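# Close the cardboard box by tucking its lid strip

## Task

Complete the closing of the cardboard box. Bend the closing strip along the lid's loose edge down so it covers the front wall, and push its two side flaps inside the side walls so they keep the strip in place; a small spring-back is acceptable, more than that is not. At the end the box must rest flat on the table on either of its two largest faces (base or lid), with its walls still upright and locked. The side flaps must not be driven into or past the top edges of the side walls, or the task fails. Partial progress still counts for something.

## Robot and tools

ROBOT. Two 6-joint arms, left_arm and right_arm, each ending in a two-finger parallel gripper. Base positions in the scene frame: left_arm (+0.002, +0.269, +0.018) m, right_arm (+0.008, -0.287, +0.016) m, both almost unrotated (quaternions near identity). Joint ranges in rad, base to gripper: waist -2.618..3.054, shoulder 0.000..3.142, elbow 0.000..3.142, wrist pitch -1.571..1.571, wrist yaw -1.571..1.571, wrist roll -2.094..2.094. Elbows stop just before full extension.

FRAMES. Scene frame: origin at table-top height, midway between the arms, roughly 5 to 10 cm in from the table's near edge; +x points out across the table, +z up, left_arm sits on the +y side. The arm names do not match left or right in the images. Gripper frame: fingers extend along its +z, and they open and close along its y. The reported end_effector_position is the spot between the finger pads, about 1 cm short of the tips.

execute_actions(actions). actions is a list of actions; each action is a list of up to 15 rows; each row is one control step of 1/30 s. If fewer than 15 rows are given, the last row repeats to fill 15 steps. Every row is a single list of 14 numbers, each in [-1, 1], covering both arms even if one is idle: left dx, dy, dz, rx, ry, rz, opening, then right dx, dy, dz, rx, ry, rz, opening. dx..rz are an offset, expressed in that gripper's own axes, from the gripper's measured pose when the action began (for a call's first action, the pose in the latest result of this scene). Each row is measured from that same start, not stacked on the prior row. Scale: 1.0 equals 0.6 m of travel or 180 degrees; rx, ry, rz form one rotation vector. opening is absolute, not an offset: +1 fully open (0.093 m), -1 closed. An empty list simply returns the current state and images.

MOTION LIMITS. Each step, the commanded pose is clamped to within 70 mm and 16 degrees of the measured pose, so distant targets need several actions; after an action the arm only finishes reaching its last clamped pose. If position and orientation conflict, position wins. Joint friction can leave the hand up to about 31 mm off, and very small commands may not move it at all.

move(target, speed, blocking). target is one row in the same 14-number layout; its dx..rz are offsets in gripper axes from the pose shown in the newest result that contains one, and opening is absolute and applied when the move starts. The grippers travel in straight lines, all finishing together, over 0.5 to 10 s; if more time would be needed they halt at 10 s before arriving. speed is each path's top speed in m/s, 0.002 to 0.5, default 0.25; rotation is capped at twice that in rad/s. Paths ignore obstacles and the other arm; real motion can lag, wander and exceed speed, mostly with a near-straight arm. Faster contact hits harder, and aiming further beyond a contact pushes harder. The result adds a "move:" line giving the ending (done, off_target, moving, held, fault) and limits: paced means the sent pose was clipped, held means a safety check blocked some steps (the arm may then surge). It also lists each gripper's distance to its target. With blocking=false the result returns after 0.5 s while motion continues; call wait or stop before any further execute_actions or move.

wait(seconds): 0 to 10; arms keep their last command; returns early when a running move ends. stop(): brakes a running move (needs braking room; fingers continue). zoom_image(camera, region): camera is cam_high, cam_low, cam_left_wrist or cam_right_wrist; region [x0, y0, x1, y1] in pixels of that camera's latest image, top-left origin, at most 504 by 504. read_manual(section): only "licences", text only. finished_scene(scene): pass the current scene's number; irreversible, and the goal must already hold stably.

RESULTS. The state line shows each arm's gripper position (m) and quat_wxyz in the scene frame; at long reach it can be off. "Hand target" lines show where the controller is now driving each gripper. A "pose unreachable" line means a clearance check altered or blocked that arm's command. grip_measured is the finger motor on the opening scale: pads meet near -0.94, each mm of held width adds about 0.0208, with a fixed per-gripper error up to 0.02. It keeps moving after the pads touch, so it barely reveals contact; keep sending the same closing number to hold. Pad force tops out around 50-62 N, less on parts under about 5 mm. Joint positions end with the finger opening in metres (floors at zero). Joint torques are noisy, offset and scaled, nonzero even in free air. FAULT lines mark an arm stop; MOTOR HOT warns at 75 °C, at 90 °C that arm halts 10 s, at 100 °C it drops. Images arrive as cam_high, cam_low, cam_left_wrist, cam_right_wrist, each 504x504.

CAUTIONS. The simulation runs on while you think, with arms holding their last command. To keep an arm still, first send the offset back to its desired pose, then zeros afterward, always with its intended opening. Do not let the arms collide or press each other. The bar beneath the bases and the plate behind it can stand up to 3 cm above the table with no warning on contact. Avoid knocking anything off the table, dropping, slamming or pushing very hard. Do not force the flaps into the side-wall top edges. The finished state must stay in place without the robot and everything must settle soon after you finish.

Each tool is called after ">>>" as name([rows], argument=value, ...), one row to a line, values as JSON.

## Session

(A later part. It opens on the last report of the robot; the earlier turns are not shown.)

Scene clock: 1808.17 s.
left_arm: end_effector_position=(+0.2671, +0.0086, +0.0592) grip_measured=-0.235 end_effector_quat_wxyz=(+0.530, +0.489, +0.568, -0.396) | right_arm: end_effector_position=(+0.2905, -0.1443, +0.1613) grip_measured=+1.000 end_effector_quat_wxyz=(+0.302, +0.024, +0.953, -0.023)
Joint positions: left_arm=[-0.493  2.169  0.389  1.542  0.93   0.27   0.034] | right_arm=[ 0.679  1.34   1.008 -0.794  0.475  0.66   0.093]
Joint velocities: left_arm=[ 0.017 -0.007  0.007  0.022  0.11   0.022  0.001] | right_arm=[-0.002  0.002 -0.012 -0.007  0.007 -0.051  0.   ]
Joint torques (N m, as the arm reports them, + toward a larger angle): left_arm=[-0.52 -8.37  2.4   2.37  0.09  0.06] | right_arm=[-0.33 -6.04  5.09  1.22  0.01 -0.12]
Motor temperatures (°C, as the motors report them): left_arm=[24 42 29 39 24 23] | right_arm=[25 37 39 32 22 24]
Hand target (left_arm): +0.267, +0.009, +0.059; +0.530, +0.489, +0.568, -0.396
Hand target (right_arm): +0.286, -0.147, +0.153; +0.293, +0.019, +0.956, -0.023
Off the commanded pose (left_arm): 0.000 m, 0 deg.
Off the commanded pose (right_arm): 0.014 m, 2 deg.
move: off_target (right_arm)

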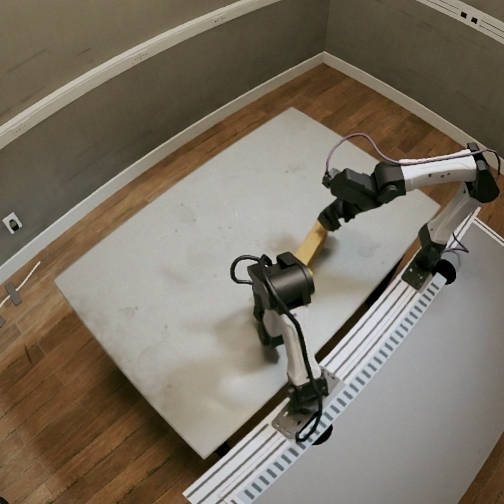

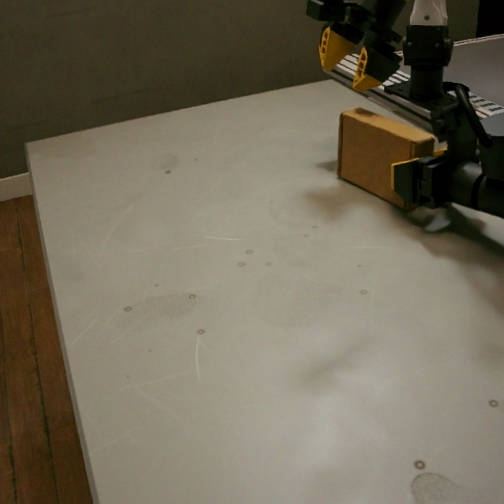

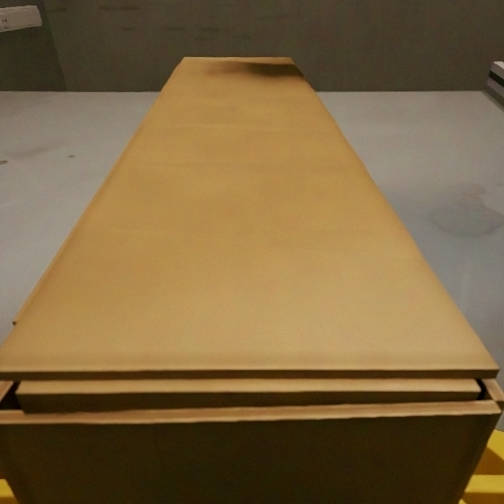

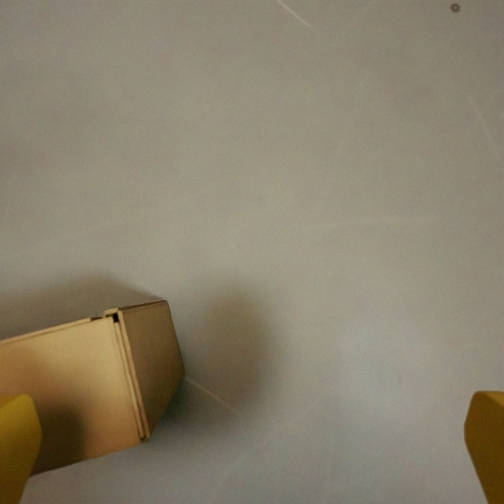

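>>> move(target=[0,0,0,0,0,0,-0.25, 0.01,0.14,-0.03,0,0.195,0,1], speed=0.15)

>>> move(target=[0,0,0,0,0,0,-0.25, 0,0,0,0,0,-0.58,1], speed=0.3)

Scene clock: 1834.80 s.
left_arm: end_effector_position=(+0.2671, +0.0086, +0.0592) grip_measured=-0.235 end_effector_quat_wxyz=(+0.530, +0.489, +0.568, -0.396) | right_arm: end_effector_position=(+0.2836, -0.0663, +0.1669) grip_measured=+1.000 end_effector_quat_wxyz=(+0.011, +0.033, +0.999, -0.021)
Joint positions: left_arm=[-0.493  2.169  0.389  1.542  0.93   0.27   0.034] | right_arm=[ 0.679  1.913  1.782 -1.462  0.084  0.797  0.093]
Joint velocities: left_arm=[ 0.022  0.007 -0.002 -0.051 -0.066 -0.022 -0.001] | right_arm=[-0.007 -0.022 -0.002  0.037  0.007 -0.022  0.   ]
Joint torques (N m, as the arm reports them, + toward a larger angle): left_arm=[-0.67 -8.34  2.53  2.37  0.11  0.06] | right_arm=[ 1.49 -8.9   7.5   0.04 -0.15 -0.04]
Motor temperatures (°C, as the motors report them): left_arm=[24 42 29 40 24 23] | right_arm=[25 37 38 32 22 24]
Hand target (left_arm): +0.267, +0.009, +0.059; +0.530, +0.489, +0.568, -0.396
Hand target (right_arm): +0.279, -0.059, +0.166; +0.001, +0.028, +0.999, -0.020
Off the commanded pose (left_arm): 0.000 m, 0 deg.
Off the commanded pose (right_arm): 0.008 m, 1 deg.
move: done

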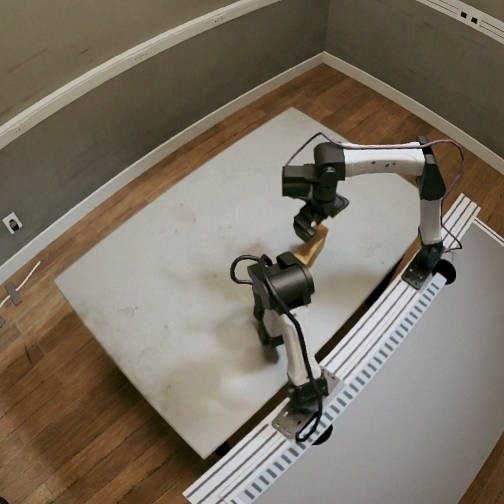

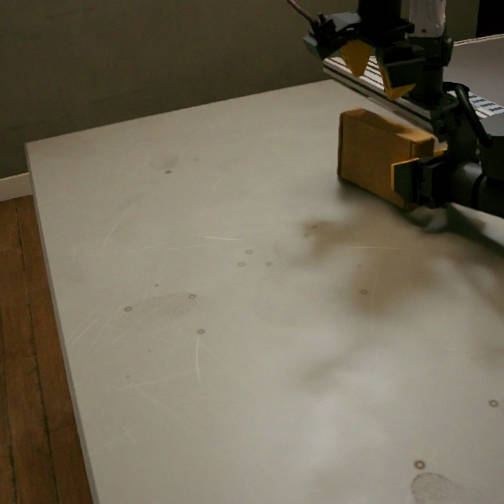

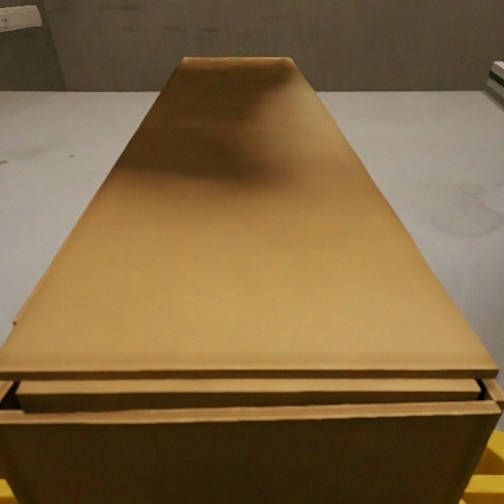

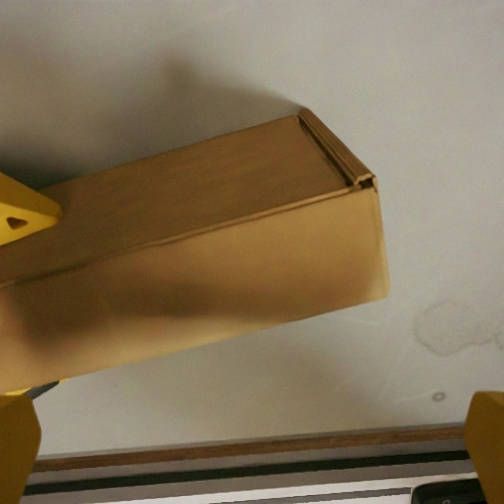

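Scene clock: 1838.43 s.
left_arm: end_effector_position=(+0.2671, +0.0086, +0.0592) grip_measured=-0.235 end_effector_quat_wxyz=(+0.530, +0.489, +0.568, -0.396) | right_arm: end_effector_position=(+0.2836, -0.0663, +0.1669) grip_measured=+1.000 end_effector_quat_wxyz=(+0.010, +0.766, -0.642, +0.022)
Joint positions: left_arm=[-0.493  2.169  0.389  1.542  0.93   0.27   0.034] | right_arm=[ 0.679  1.913  1.782 -1.462  0.084 -1.016  0.093]
Joint velocities: left_arm=[-0.007  0.002 -0.007 -0.007 -0.037 -0.007 -0.001] | right_arm=[-0.007  0.012 -0.002 -0.007  0.066 -0.022  0.   ]
Joint torques (N m, as the arm reports them, + toward a larger angle): left_arm=[-0.65 -8.2   2.49  2.35  0.11  0.06] | right_arm=[  0.2  -10.19   6.17   0.15  -0.12  -0.09]
Motor temperatures (°C, as the motors report them): left_arm=[24 42 29 40 24 23] | right_arm=[25 38 38 31 22 24]
Hand target (left_arm): +0.267, +0.009, +0.059; +0.530, +0.489, +0.568, -0.396
Hand target (right_arm): +0.284, -0.066, +0.167; +0.010, +0.769, -0.638, +0.022
Off the commanded pose (left_arm): 0.000 m, 0 deg.
Off the commanded pose (right_arm): 0.000 m, 1 deg.
move: done

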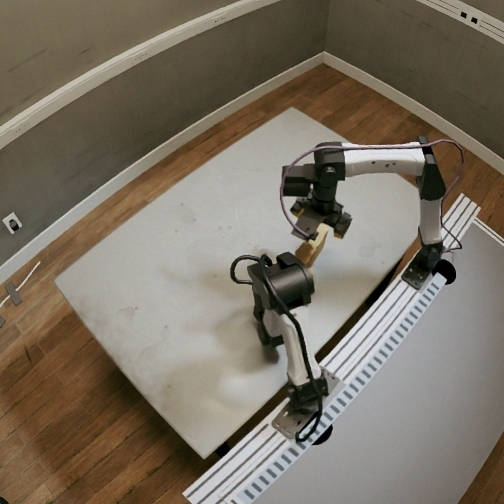

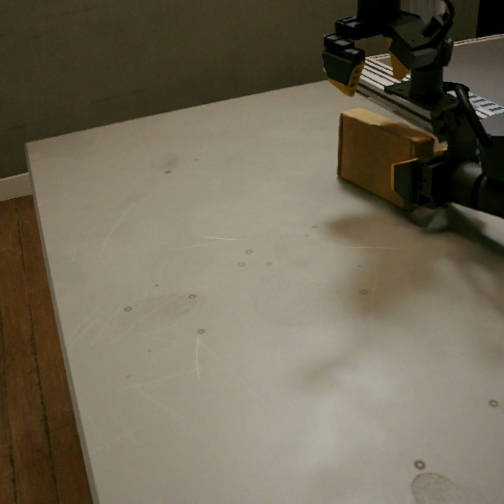

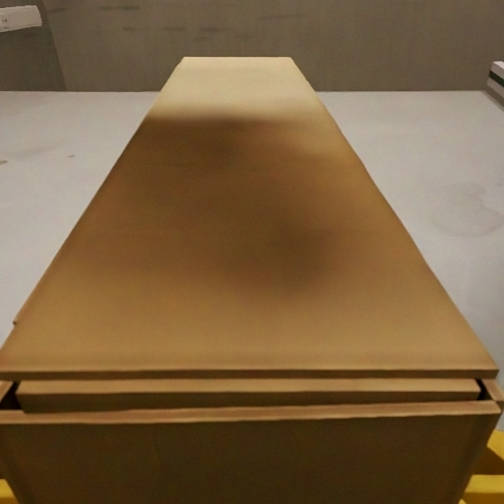

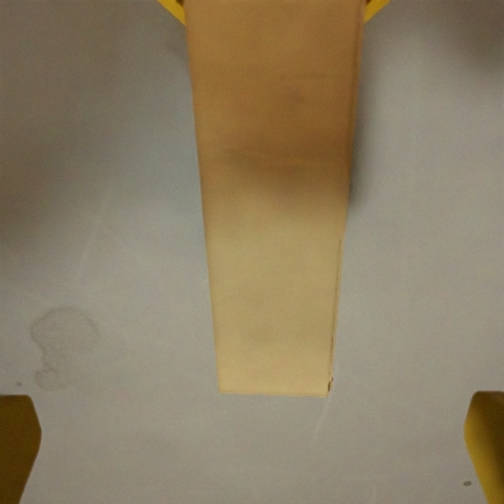

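>>> move(target=[0,0,0,0,0,0,0.6, 0,0,0,0,0,0,1], speed=0.1)

>>> move(target=[-0.05,0,-0.2,0,0,0,0.6, -0.04,-0.015,0,0,0,0,1], speed=0.12)

>>> move(target=[0,0,0,0,0,0,0.6, 0,0,0.125,0,0,0,1], speed=0.08)

Scene clock: 1844.67 s.
left_arm: end_effector_position=(+0.2671, +0.0086, +0.0592) grip_measured=+0.598 end_effector_quat_wxyz=(+0.530, +0.489, +0.568, -0.396) | right_arm: end_effector_position=(+0.2836, -0.0663, +0.1669) grip_measured=+1.000 end_effector_quat_wxyz=(+0.010, +0.767, -0.641, +0.022)
Joint positions: left_arm=[-0.493  2.169  0.389  1.542  0.93   0.27   0.074] | right_arm=[ 0.679  1.913  1.782 -1.462  0.084 -1.018  0.093]
Joint velocities: left_arm=[-0.002 -0.007  0.007 -0.066  0.022 -0.037  0.   ] | right_arm=[-0.002  0.017  0.002 -0.037  0.022 -0.066  0.   ]
Joint torques (N m, as the arm reports them, + toward a larger angle): left_arm=[-0.68 -8.35  2.33  2.37  0.08  0.06] | right_arm=[  0.15 -10.45   6.26   0.18  -0.1   -0.04]
Motor temperatures (°C, as the motors report them): left_arm=[24 42 28 40 24 23] | right_arm=[25 39 39 30 22 24]
Hand target (left_arm): +0.267, +0.009, +0.059; +0.530, +0.489, +0.568, -0.396
Hand target (right_arm): +0.284, -0.066, +0.167; +0.010, +0.766, -0.642, +0.022
Off the commanded pose (left_arm): 0.000 m, 0 deg.
Off the commanded pose (right_arm): 0.000 m, 0 deg.
move: done

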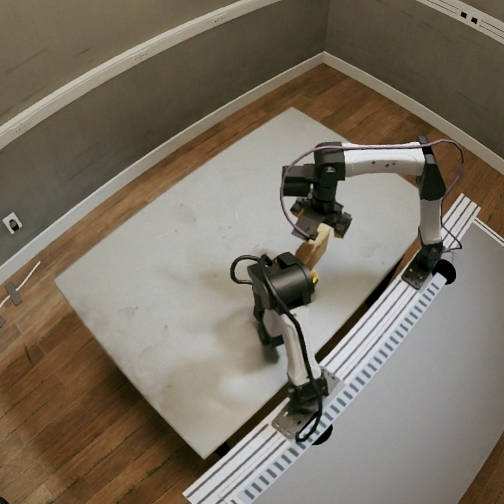

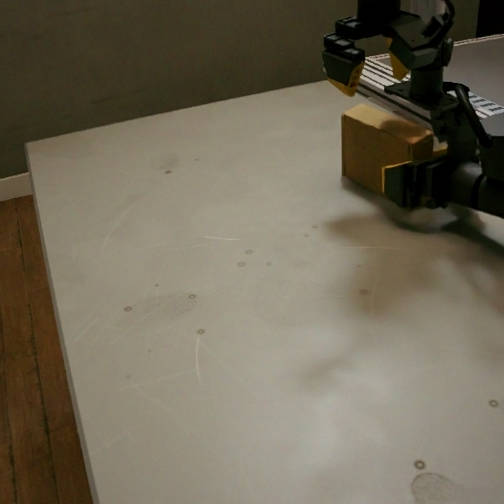

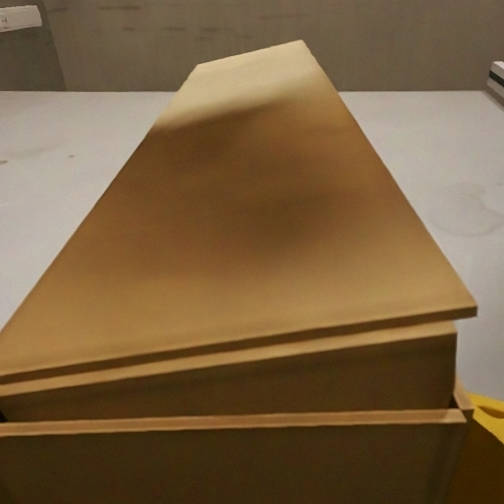

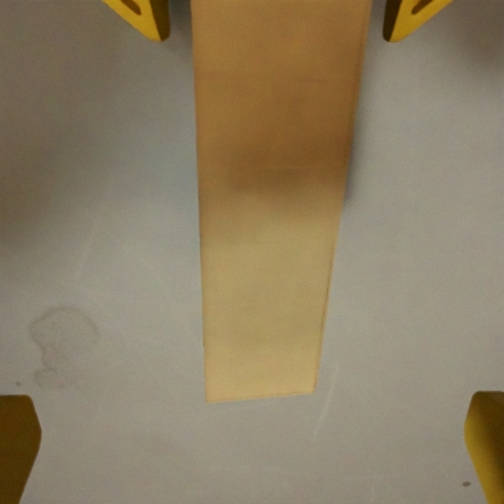

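Scene clock: 1847.00 s.
left_arm: end_effector_position=(+0.2362, +0.1202, +0.0976) grip_measured=+0.598 end_effector_quat_wxyz=(+0.523, +0.486, +0.573, -0.403) | right_arm: end_effector_position=(+0.2901, -0.0470, +0.1677) grip_measured=+1.000 end_effector_quat_wxyz=(+0.004, +0.764, -0.645, +0.023)
Joint positions: left_arm=[-0.022  1.598  0.275  0.551  1.363  0.819  0.074] | right_arm=[ 0.706  1.977  1.872 -1.478  0.084 -0.983  0.093]
Joint velocities: left_arm=[ 0.002 -0.017  0.032 -0.183  0.022  0.139 -0.001] | right_arm=[ 0.002 -0.012 -0.012 -0.051 -0.007 -0.007  0.   ]
Joint torques (N m, as the arm reports them, + toward a larger angle): left_arm=[-0.01 -6.69  6.48  1.47  0.43  0.11] | right_arm=[ 1.52 -9.42  7.49  0.09 -0.14  0.  ]
Motor temperatures (°C, as the motors report them): left_arm=[24 42 29 39 24 23] | right_arm=[25 40 39 30 22 24]
Hand target (left_arm): +0.241, +0.122, +0.103; +0.529, +0.490, +0.569, -0.396
Hand target (right_arm): +0.287, -0.041, +0.166; +0.009, +0.767, -0.641, +0.021
Off the commanded pose (left_arm): 0.007 m, 1 deg.
Off the commanded pose (right_arm): 0.006 m, 1 deg.
move: done

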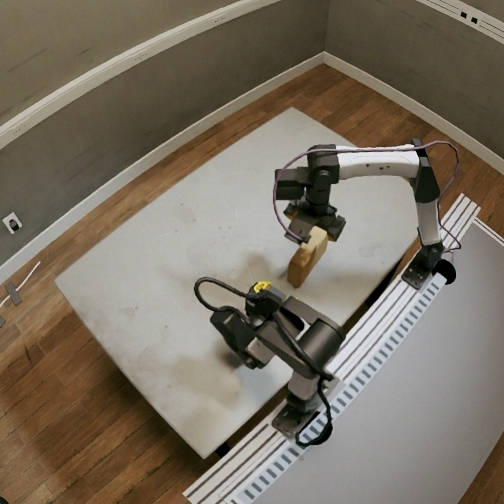

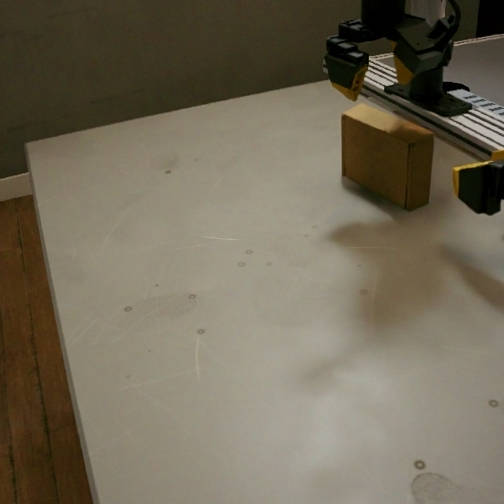

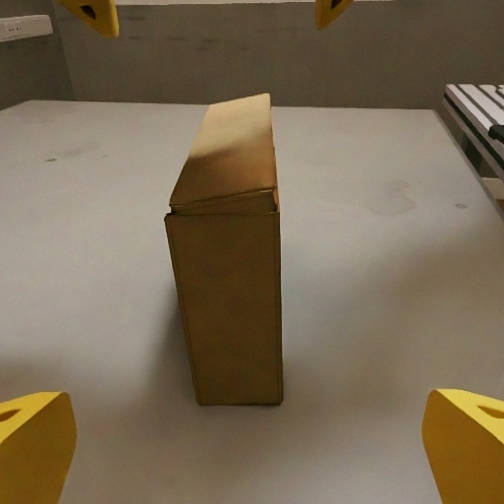

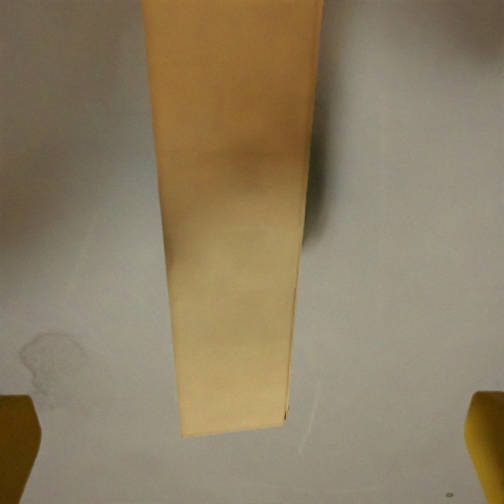

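Scene clock: 1848.47 s.
left_arm: end_effector_position=(+0.2363, +0.1202, +0.0976) grip_measured=+0.598 end_effector_quat_wxyz=(+0.523, +0.486, +0.573, -0.403) | right_arm: end_effector_position=(+0.2923, -0.0455, +0.1004) grip_measured=+1.000 end_effector_quat_wxyz=(-0.003, +0.764, -0.645, +0.024)
Joint positions: left_arm=[-0.022  1.598  0.276  0.55   1.363  0.82   0.074] | right_arm=[ 0.698  1.971  1.596 -1.193  0.084 -0.99   0.093]
Joint velocities: left_arm=[-0.007 -0.007  0.012  0.066  0.022  0.051 -0.001] | right_arm=[-0.012 -0.007 -0.002  0.051 -0.007  0.051  0.   ]
Joint torques (N m, as the arm reports them, + toward a larger angle): left_arm=[-0.66 -4.93  4.91  1.7   0.41  0.06] | right_arm=[ -0.29 -10.88   4.54   0.31  -0.09  -0.12]
Motor temperatures (°C, as the motors report them): left_arm=[24 42 29 39 24 23] | right_arm=[25 40 39 30 22 24]
Hand target (left_arm): +0.236, +0.120, +0.098; +0.523, +0.486, +0.573, -0.403
Hand target (right_arm): +0.291, -0.050, +0.093; +0.004, +0.764, -0.645, +0.023
Off the commanded pose (left_arm): 0.000 m, 0 deg.
Off the commanded pose (right_arm): 0.009 m, 1 deg.
move: done

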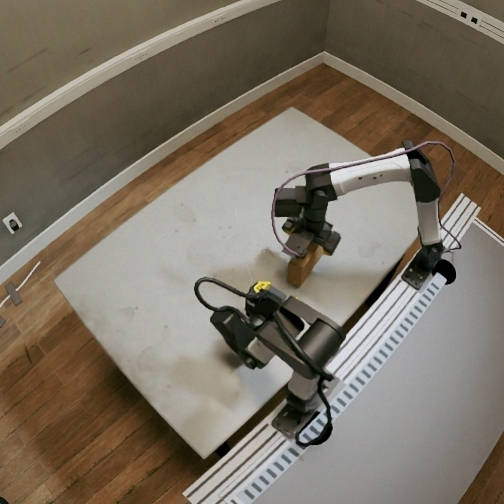

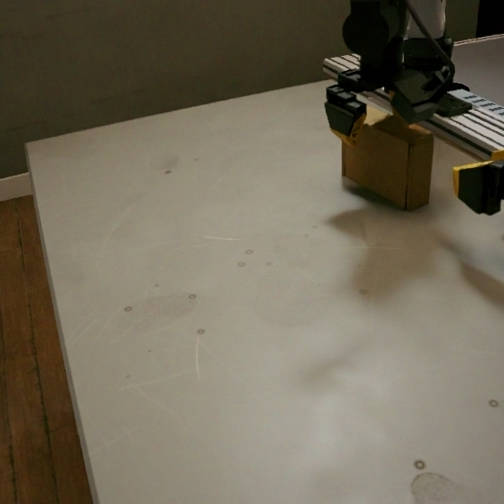

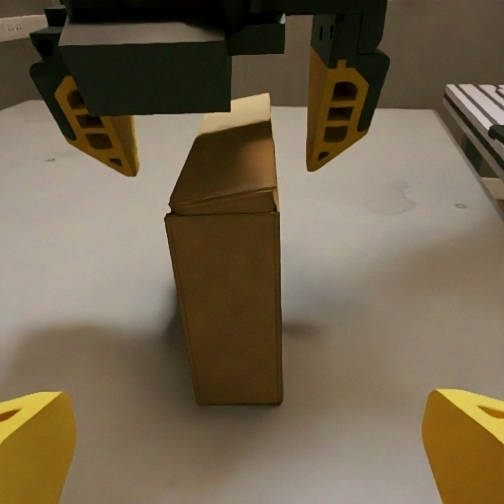

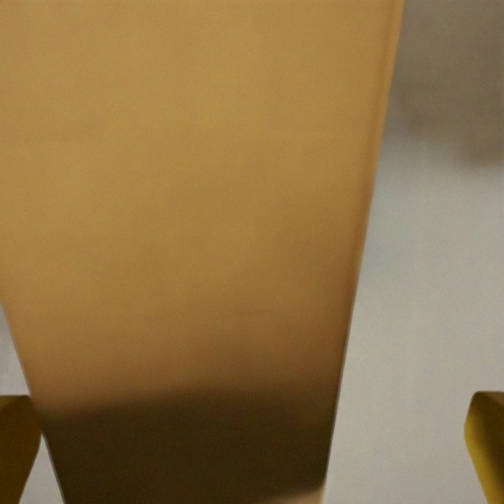

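>>> move(target=[0,0,-0.1,0,0,0,0.6, 0,0.015,0.01,0,0,0,-0.2], speed=0.08)

>>> move(target=[0,0,0,0,0,0,0.6, 0,0,-0.06,0,0,0,-0.2], speed=0.08)

>>> move(target=[0,0,0,0,0,0,0.6, 0,0,0,0,0,0.83,-0.2], speed=0.3)

Scene clock: 1861.93 s.
left_arm: end_effector_position=(+0.2202, +0.1784, +0.1074) grip_measured=+0.598 end_effector_quat_wxyz=(+0.526, +0.478, +0.597, -0.372) | right_arm: end_effector_position=(+0.2908, -0.0469, +0.1006) grip_measured=-0.186 end_effector_quat_wxyz=(-0.010, +0.762, -0.647, +0.025)
Joint positions: left_arm=[ 0.285  1.677  0.593 -0.931  1.365  2.095  0.074] | right_arm=[ 0.698  1.95   1.568 -1.172  0.084 -0.985  0.036]
Joint velocities: left_arm=[ 0.007 -0.007  0.007 -0.007 -0.022  0.066  0.001] | right_arm=[-0.007 -0.002  0.002 -0.081  0.022 -0.037 -0.001]
Joint torques (N m, as the arm reports them, + toward a larger angle): left_arm=[-1.32 -3.42  5.91 -0.62  0.41  0.14] | right_arm=[  1.29 -11.22   4.32   0.36  -0.11  -0.03]
Motor temperatures (°C, as the motors report them): left_arm=[24 41 29 37 24 23] | right_arm=[25 42 38 30 22 24]
Hand target (left_arm): +0.221, +0.178, +0.105; +0.516, +0.480, +0.599, -0.381
Hand target (right_arm): +0.284, -0.047, +0.094; -0.003, +0.764, -0.645, +0.024
Off the commanded pose (left_arm): 0.004 m, 5 deg.
Off the commanded pose (right_arm): 0.010 m, 1 deg.
joint sent to its limit (left arm) — the command would take joint 6 (wrist roll) past its upper limit, so that joint was sent only as far as its limit.
move: off_target (left_arm)

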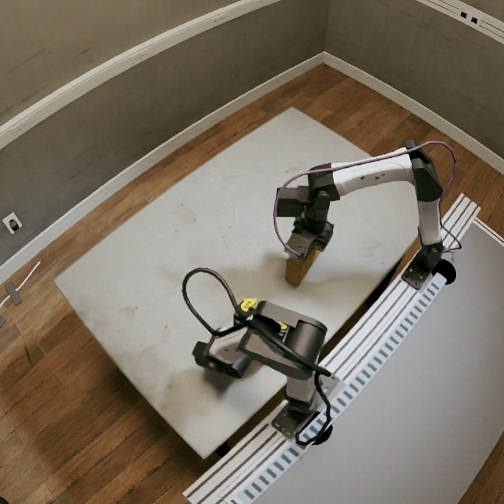

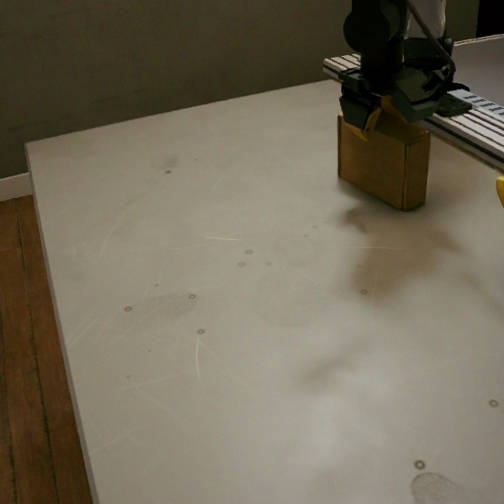

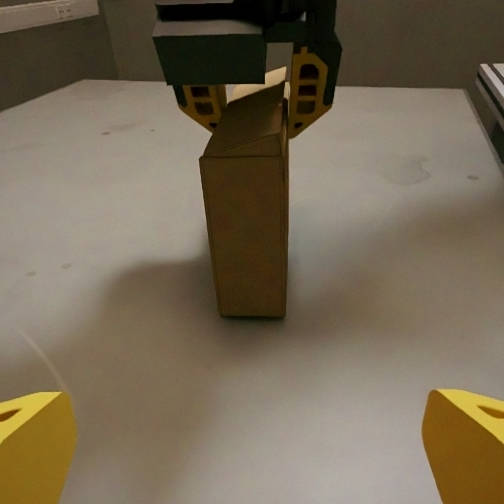

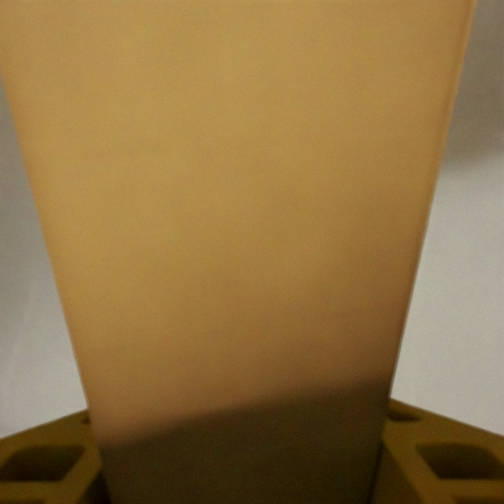

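Scene clock: 1862.93 s.
left_arm: end_effector_position=(+0.2201, +0.1784, +0.1074) grip_measured=+0.598 end_effector_quat_wxyz=(+0.526, +0.478, +0.597, -0.372) | right_arm: end_effector_position=(+0.2901, -0.0491, +0.1297) grip_measured=-0.186 end_effector_quat_wxyz=(-0.005, +0.762, -0.647, +0.024)
Joint positions: left_arm=[ 0.285  1.677  0.593 -0.931  1.365  2.095  0.074] | right_arm=[ 0.698  1.944  1.676 -1.297  0.084 -0.985  0.036]
Joint velocities: left_arm=[ 0.017  0.007  0.007  0.007  0.081 -0.037 -0.   ] | right_arm=[-0.007 -0.002 -0.007 -0.066  0.081 -0.007 -0.001]
Joint torques (N m, as the arm reports them, + toward a larger angle): left_arm=[-0.55 -5.47  4.47 -0.4   0.54  0.04] | right_arm=[  0.91 -11.1    7.67   0.07  -0.09  -0.02]
Motor temperatures (°C, as the motors report them): left_arm=[24 41 29 37 24 23] | right_arm=[25 43 38 29 22 24]
Hand target (left_arm): +0.220, +0.178, +0.107; +0.526, +0.478, +0.597, -0.372
Hand target (right_arm): +0.290, -0.046, +0.137; -0.010, +0.762, -0.647, +0.024
Off the commanded pose (left_arm): 0.000 m, 0 deg.
Off the commanded pose (right_arm): 0.007 m, 1 deg.
move: done

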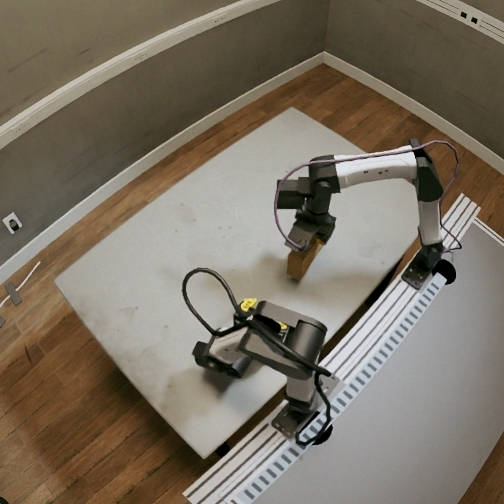

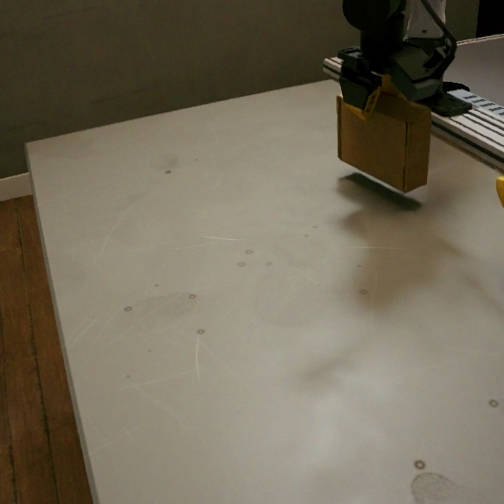

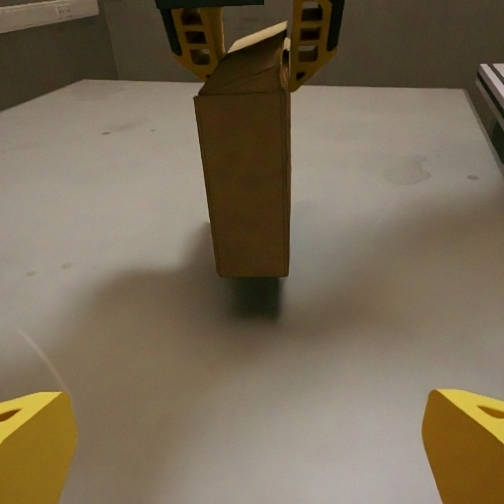

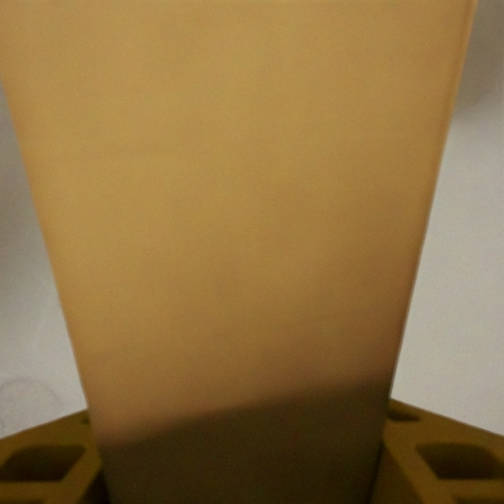

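Scene clock: 1867.87 s.
left_arm: end_effector_position=(+0.2201, +0.1784, +0.1074) grip_measured=+0.598 end_effector_quat_wxyz=(+0.526, +0.478, +0.597, -0.372) | right_arm: end_effector_position=(+0.2901, -0.0491, +0.1297) grip_measured=-0.187 end_effector_quat_wxyz=(+0.024, +0.419, +0.908, -0.002)
Joint positions: left_arm=[ 0.285  1.677  0.593 -0.931  1.365  2.095  0.074] | right_arm=[ 0.698  1.944  1.676 -1.297  0.084  1.613  0.036]
Joint velocities: left_arm=[-0.012 -0.002  0.007  0.007  0.081 -0.11   0.   ] | right_arm=[ 0.017  0.007 -0.007 -0.051  0.007  0.037 -0.001]
Joint torques (N m, as the arm reports them, + toward a larger angle): left_arm=[-0.61 -5.41  4.44 -0.44  0.5   0.06] | right_arm=[  0.42 -10.75   6.17   0.16  -0.01   0.02]
Motor temperatures (°C, as the motors report them): left_arm=[24 40 29 36 24 23] | right_arm=[25 43 38 29 22 24]
Hand target (left_arm): +0.220, +0.178, +0.107; +0.526, +0.478, +0.597, -0.372
Hand target (right_arm): +0.290, -0.049, +0.130; +0.024, +0.423, +0.906, -0.002
Off the commanded pose (left_arm): 0.000 m, 0 deg.
Off the commanded pose (right_arm): 0.000 m, 1 deg.
move: done

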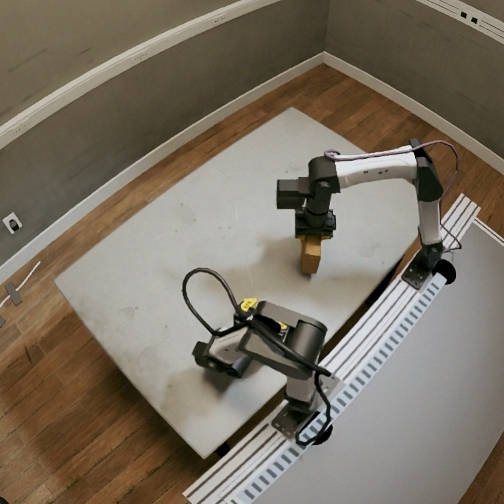

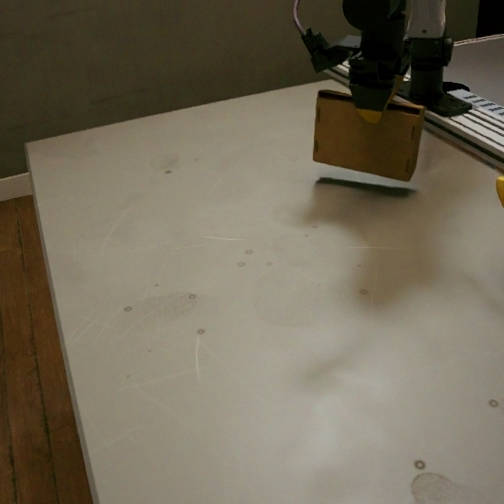

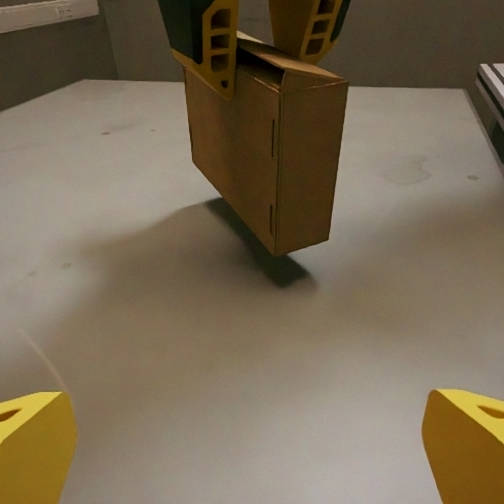

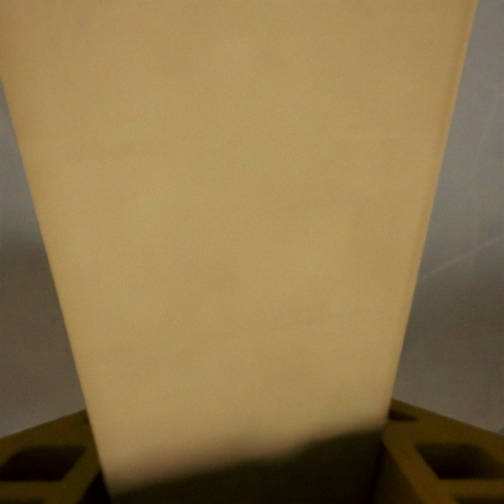

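>>> move(target=[0,0,0,0,0,0,0.6, 0,0.05,0.03,-0.4,0,0,-0.2], speed=0.2)

Scene clock: 1878.47 s.
left_arm: end_effector_position=(+0.2201, +0.1784, +0.1074) grip_measured=+0.598 end_effector_quat_wxyz=(+0.526, +0.478, +0.597, -0.372) | right_arm: end_effector_position=(+0.3150, -0.0273, +0.1290) grip_measured=-0.188 end_effector_quat_wxyz=(+0.263, +0.332, +0.724, +0.545)
Joint positions: left_arm=[ 0.285  1.677  0.593 -0.931  1.365  2.095  0.074] | right_arm=[0.681 1.564 0.399 0.885 0.049 1.526 0.036]
Joint velocities: left_arm=[ 0.002  0.002 -0.002 -0.066 -0.022  0.037 -0.001] | right_arm=[-0.017 -0.002 -0.012  0.066  0.007  0.139 -0.001]
Joint torques (N m, as the arm reports them, + toward a larger angle): left_arm=[-0.61 -5.39  4.43 -0.4   0.5   0.07] | right_arm=[-0.52 -4.95  4.18  2.29 -0.2  -0.19]
Motor temperatures (°C, as the motors report them): left_arm=[24 40 29 34 25 23] | right_arm=[25 44 38 30 22 24]
Hand target (left_arm): +0.220, +0.178, +0.107; +0.526, +0.478, +0.597, -0.372
Hand target (right_arm): +0.311, -0.032, +0.116; +0.257, +0.332, +0.733, +0.535
Off the commanded pose (left_arm): 0.000 m, 0 deg.
Off the commanded pose (right_arm): 0.017 m, 2 deg.
move: off_target (right_arm)

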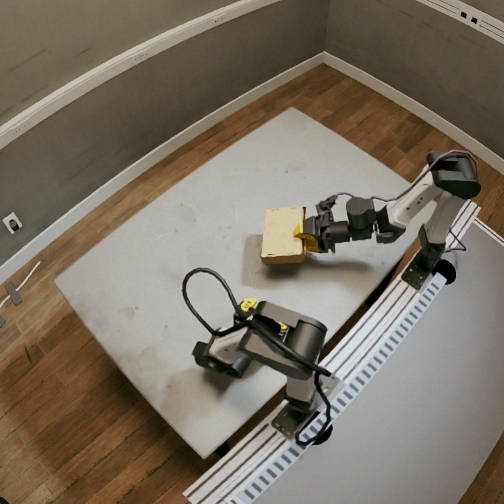

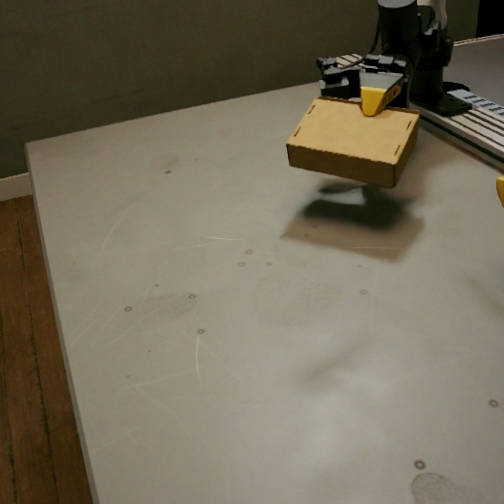

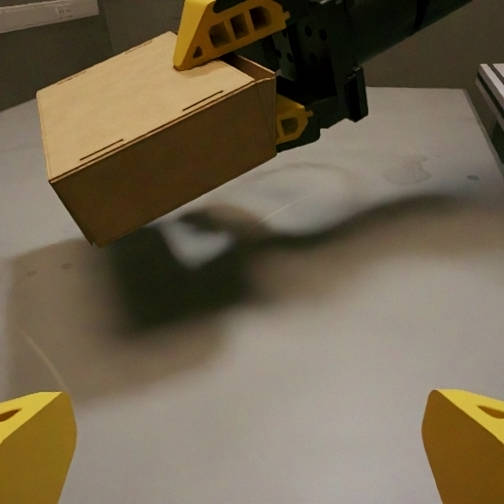

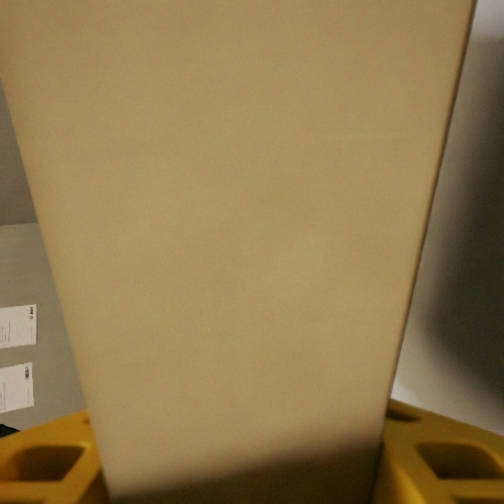

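>>> move(target=[0,0,0,0,0,0,0.6, 0,-0.105,0.08,0,0,0,-0.2], speed=0.06)

Scene clock: 1884.23 s.
left_arm: end_effector_position=(+0.2201, +0.1784, +0.1074) grip_measured=+0.598 end_effector_quat_wxyz=(+0.526, +0.478, +0.597, -0.372) | right_arm: end_effector_position=(+0.3331, -0.0125, +0.0586) grip_measured=-0.188 end_effector_quat_wxyz=(+0.264, +0.333, +0.721, +0.547)
Joint positions: left_arm=[ 0.285  1.677  0.593 -0.931  1.365  2.095  0.074] | right_arm=[0.669 2.03  0.44  1.317 0.04  1.526 0.036]
Joint velocities: left_arm=[ 0.012  0.007 -0.002 -0.037  0.081  0.007  0.   ] | right_arm=[-0.032 -0.002 -0.007  0.007 -0.022  0.081  0.   ]
Joint torques (N m, as the arm reports them, + toward a larger angle): left_arm=[-0.69 -5.44  4.47 -0.45  0.52  0.05] | right_arm=[-0.45 -6.75  4.82  2.15 -0.2  -0.16]
Motor temperatures (°C, as the motors report them): left_arm=[24 39 29 34 25 23] | right_arm=[25 42 38 33 22 24]
Hand target (left_arm): +0.220, +0.178, +0.107; +0.526, +0.478, +0.597, -0.372
Hand target (right_arm): +0.338, -0.011, +0.054; +0.263, +0.332, +0.724, +0.545
Off the commanded pose (left_arm): 0.000 m, 0 deg.
Off the commanded pose (right_arm): 0.007 m, 0 deg.
move: done

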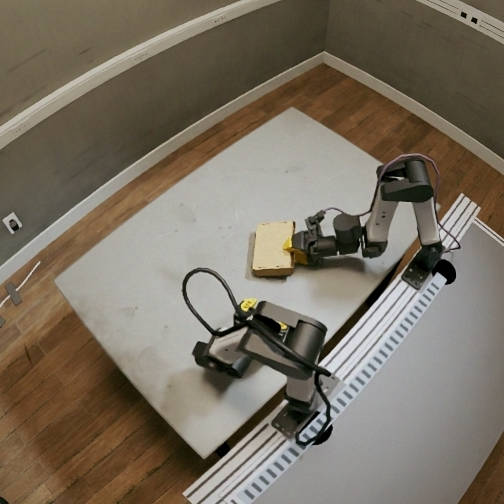

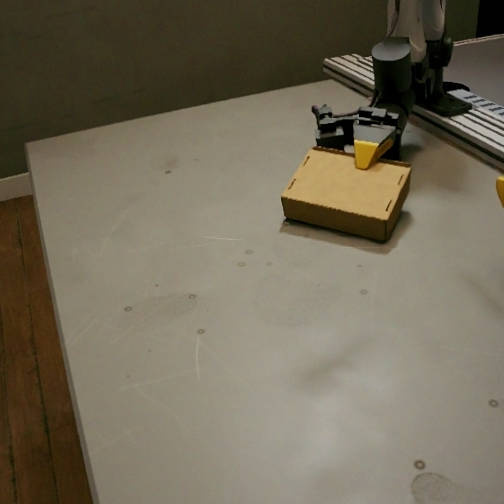

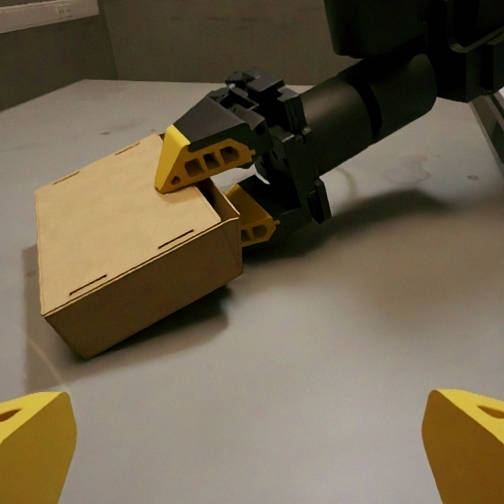

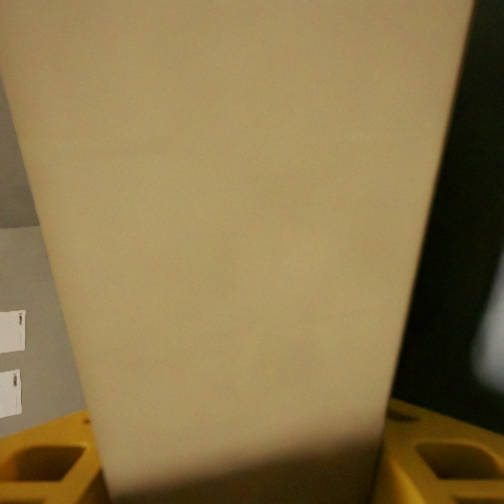

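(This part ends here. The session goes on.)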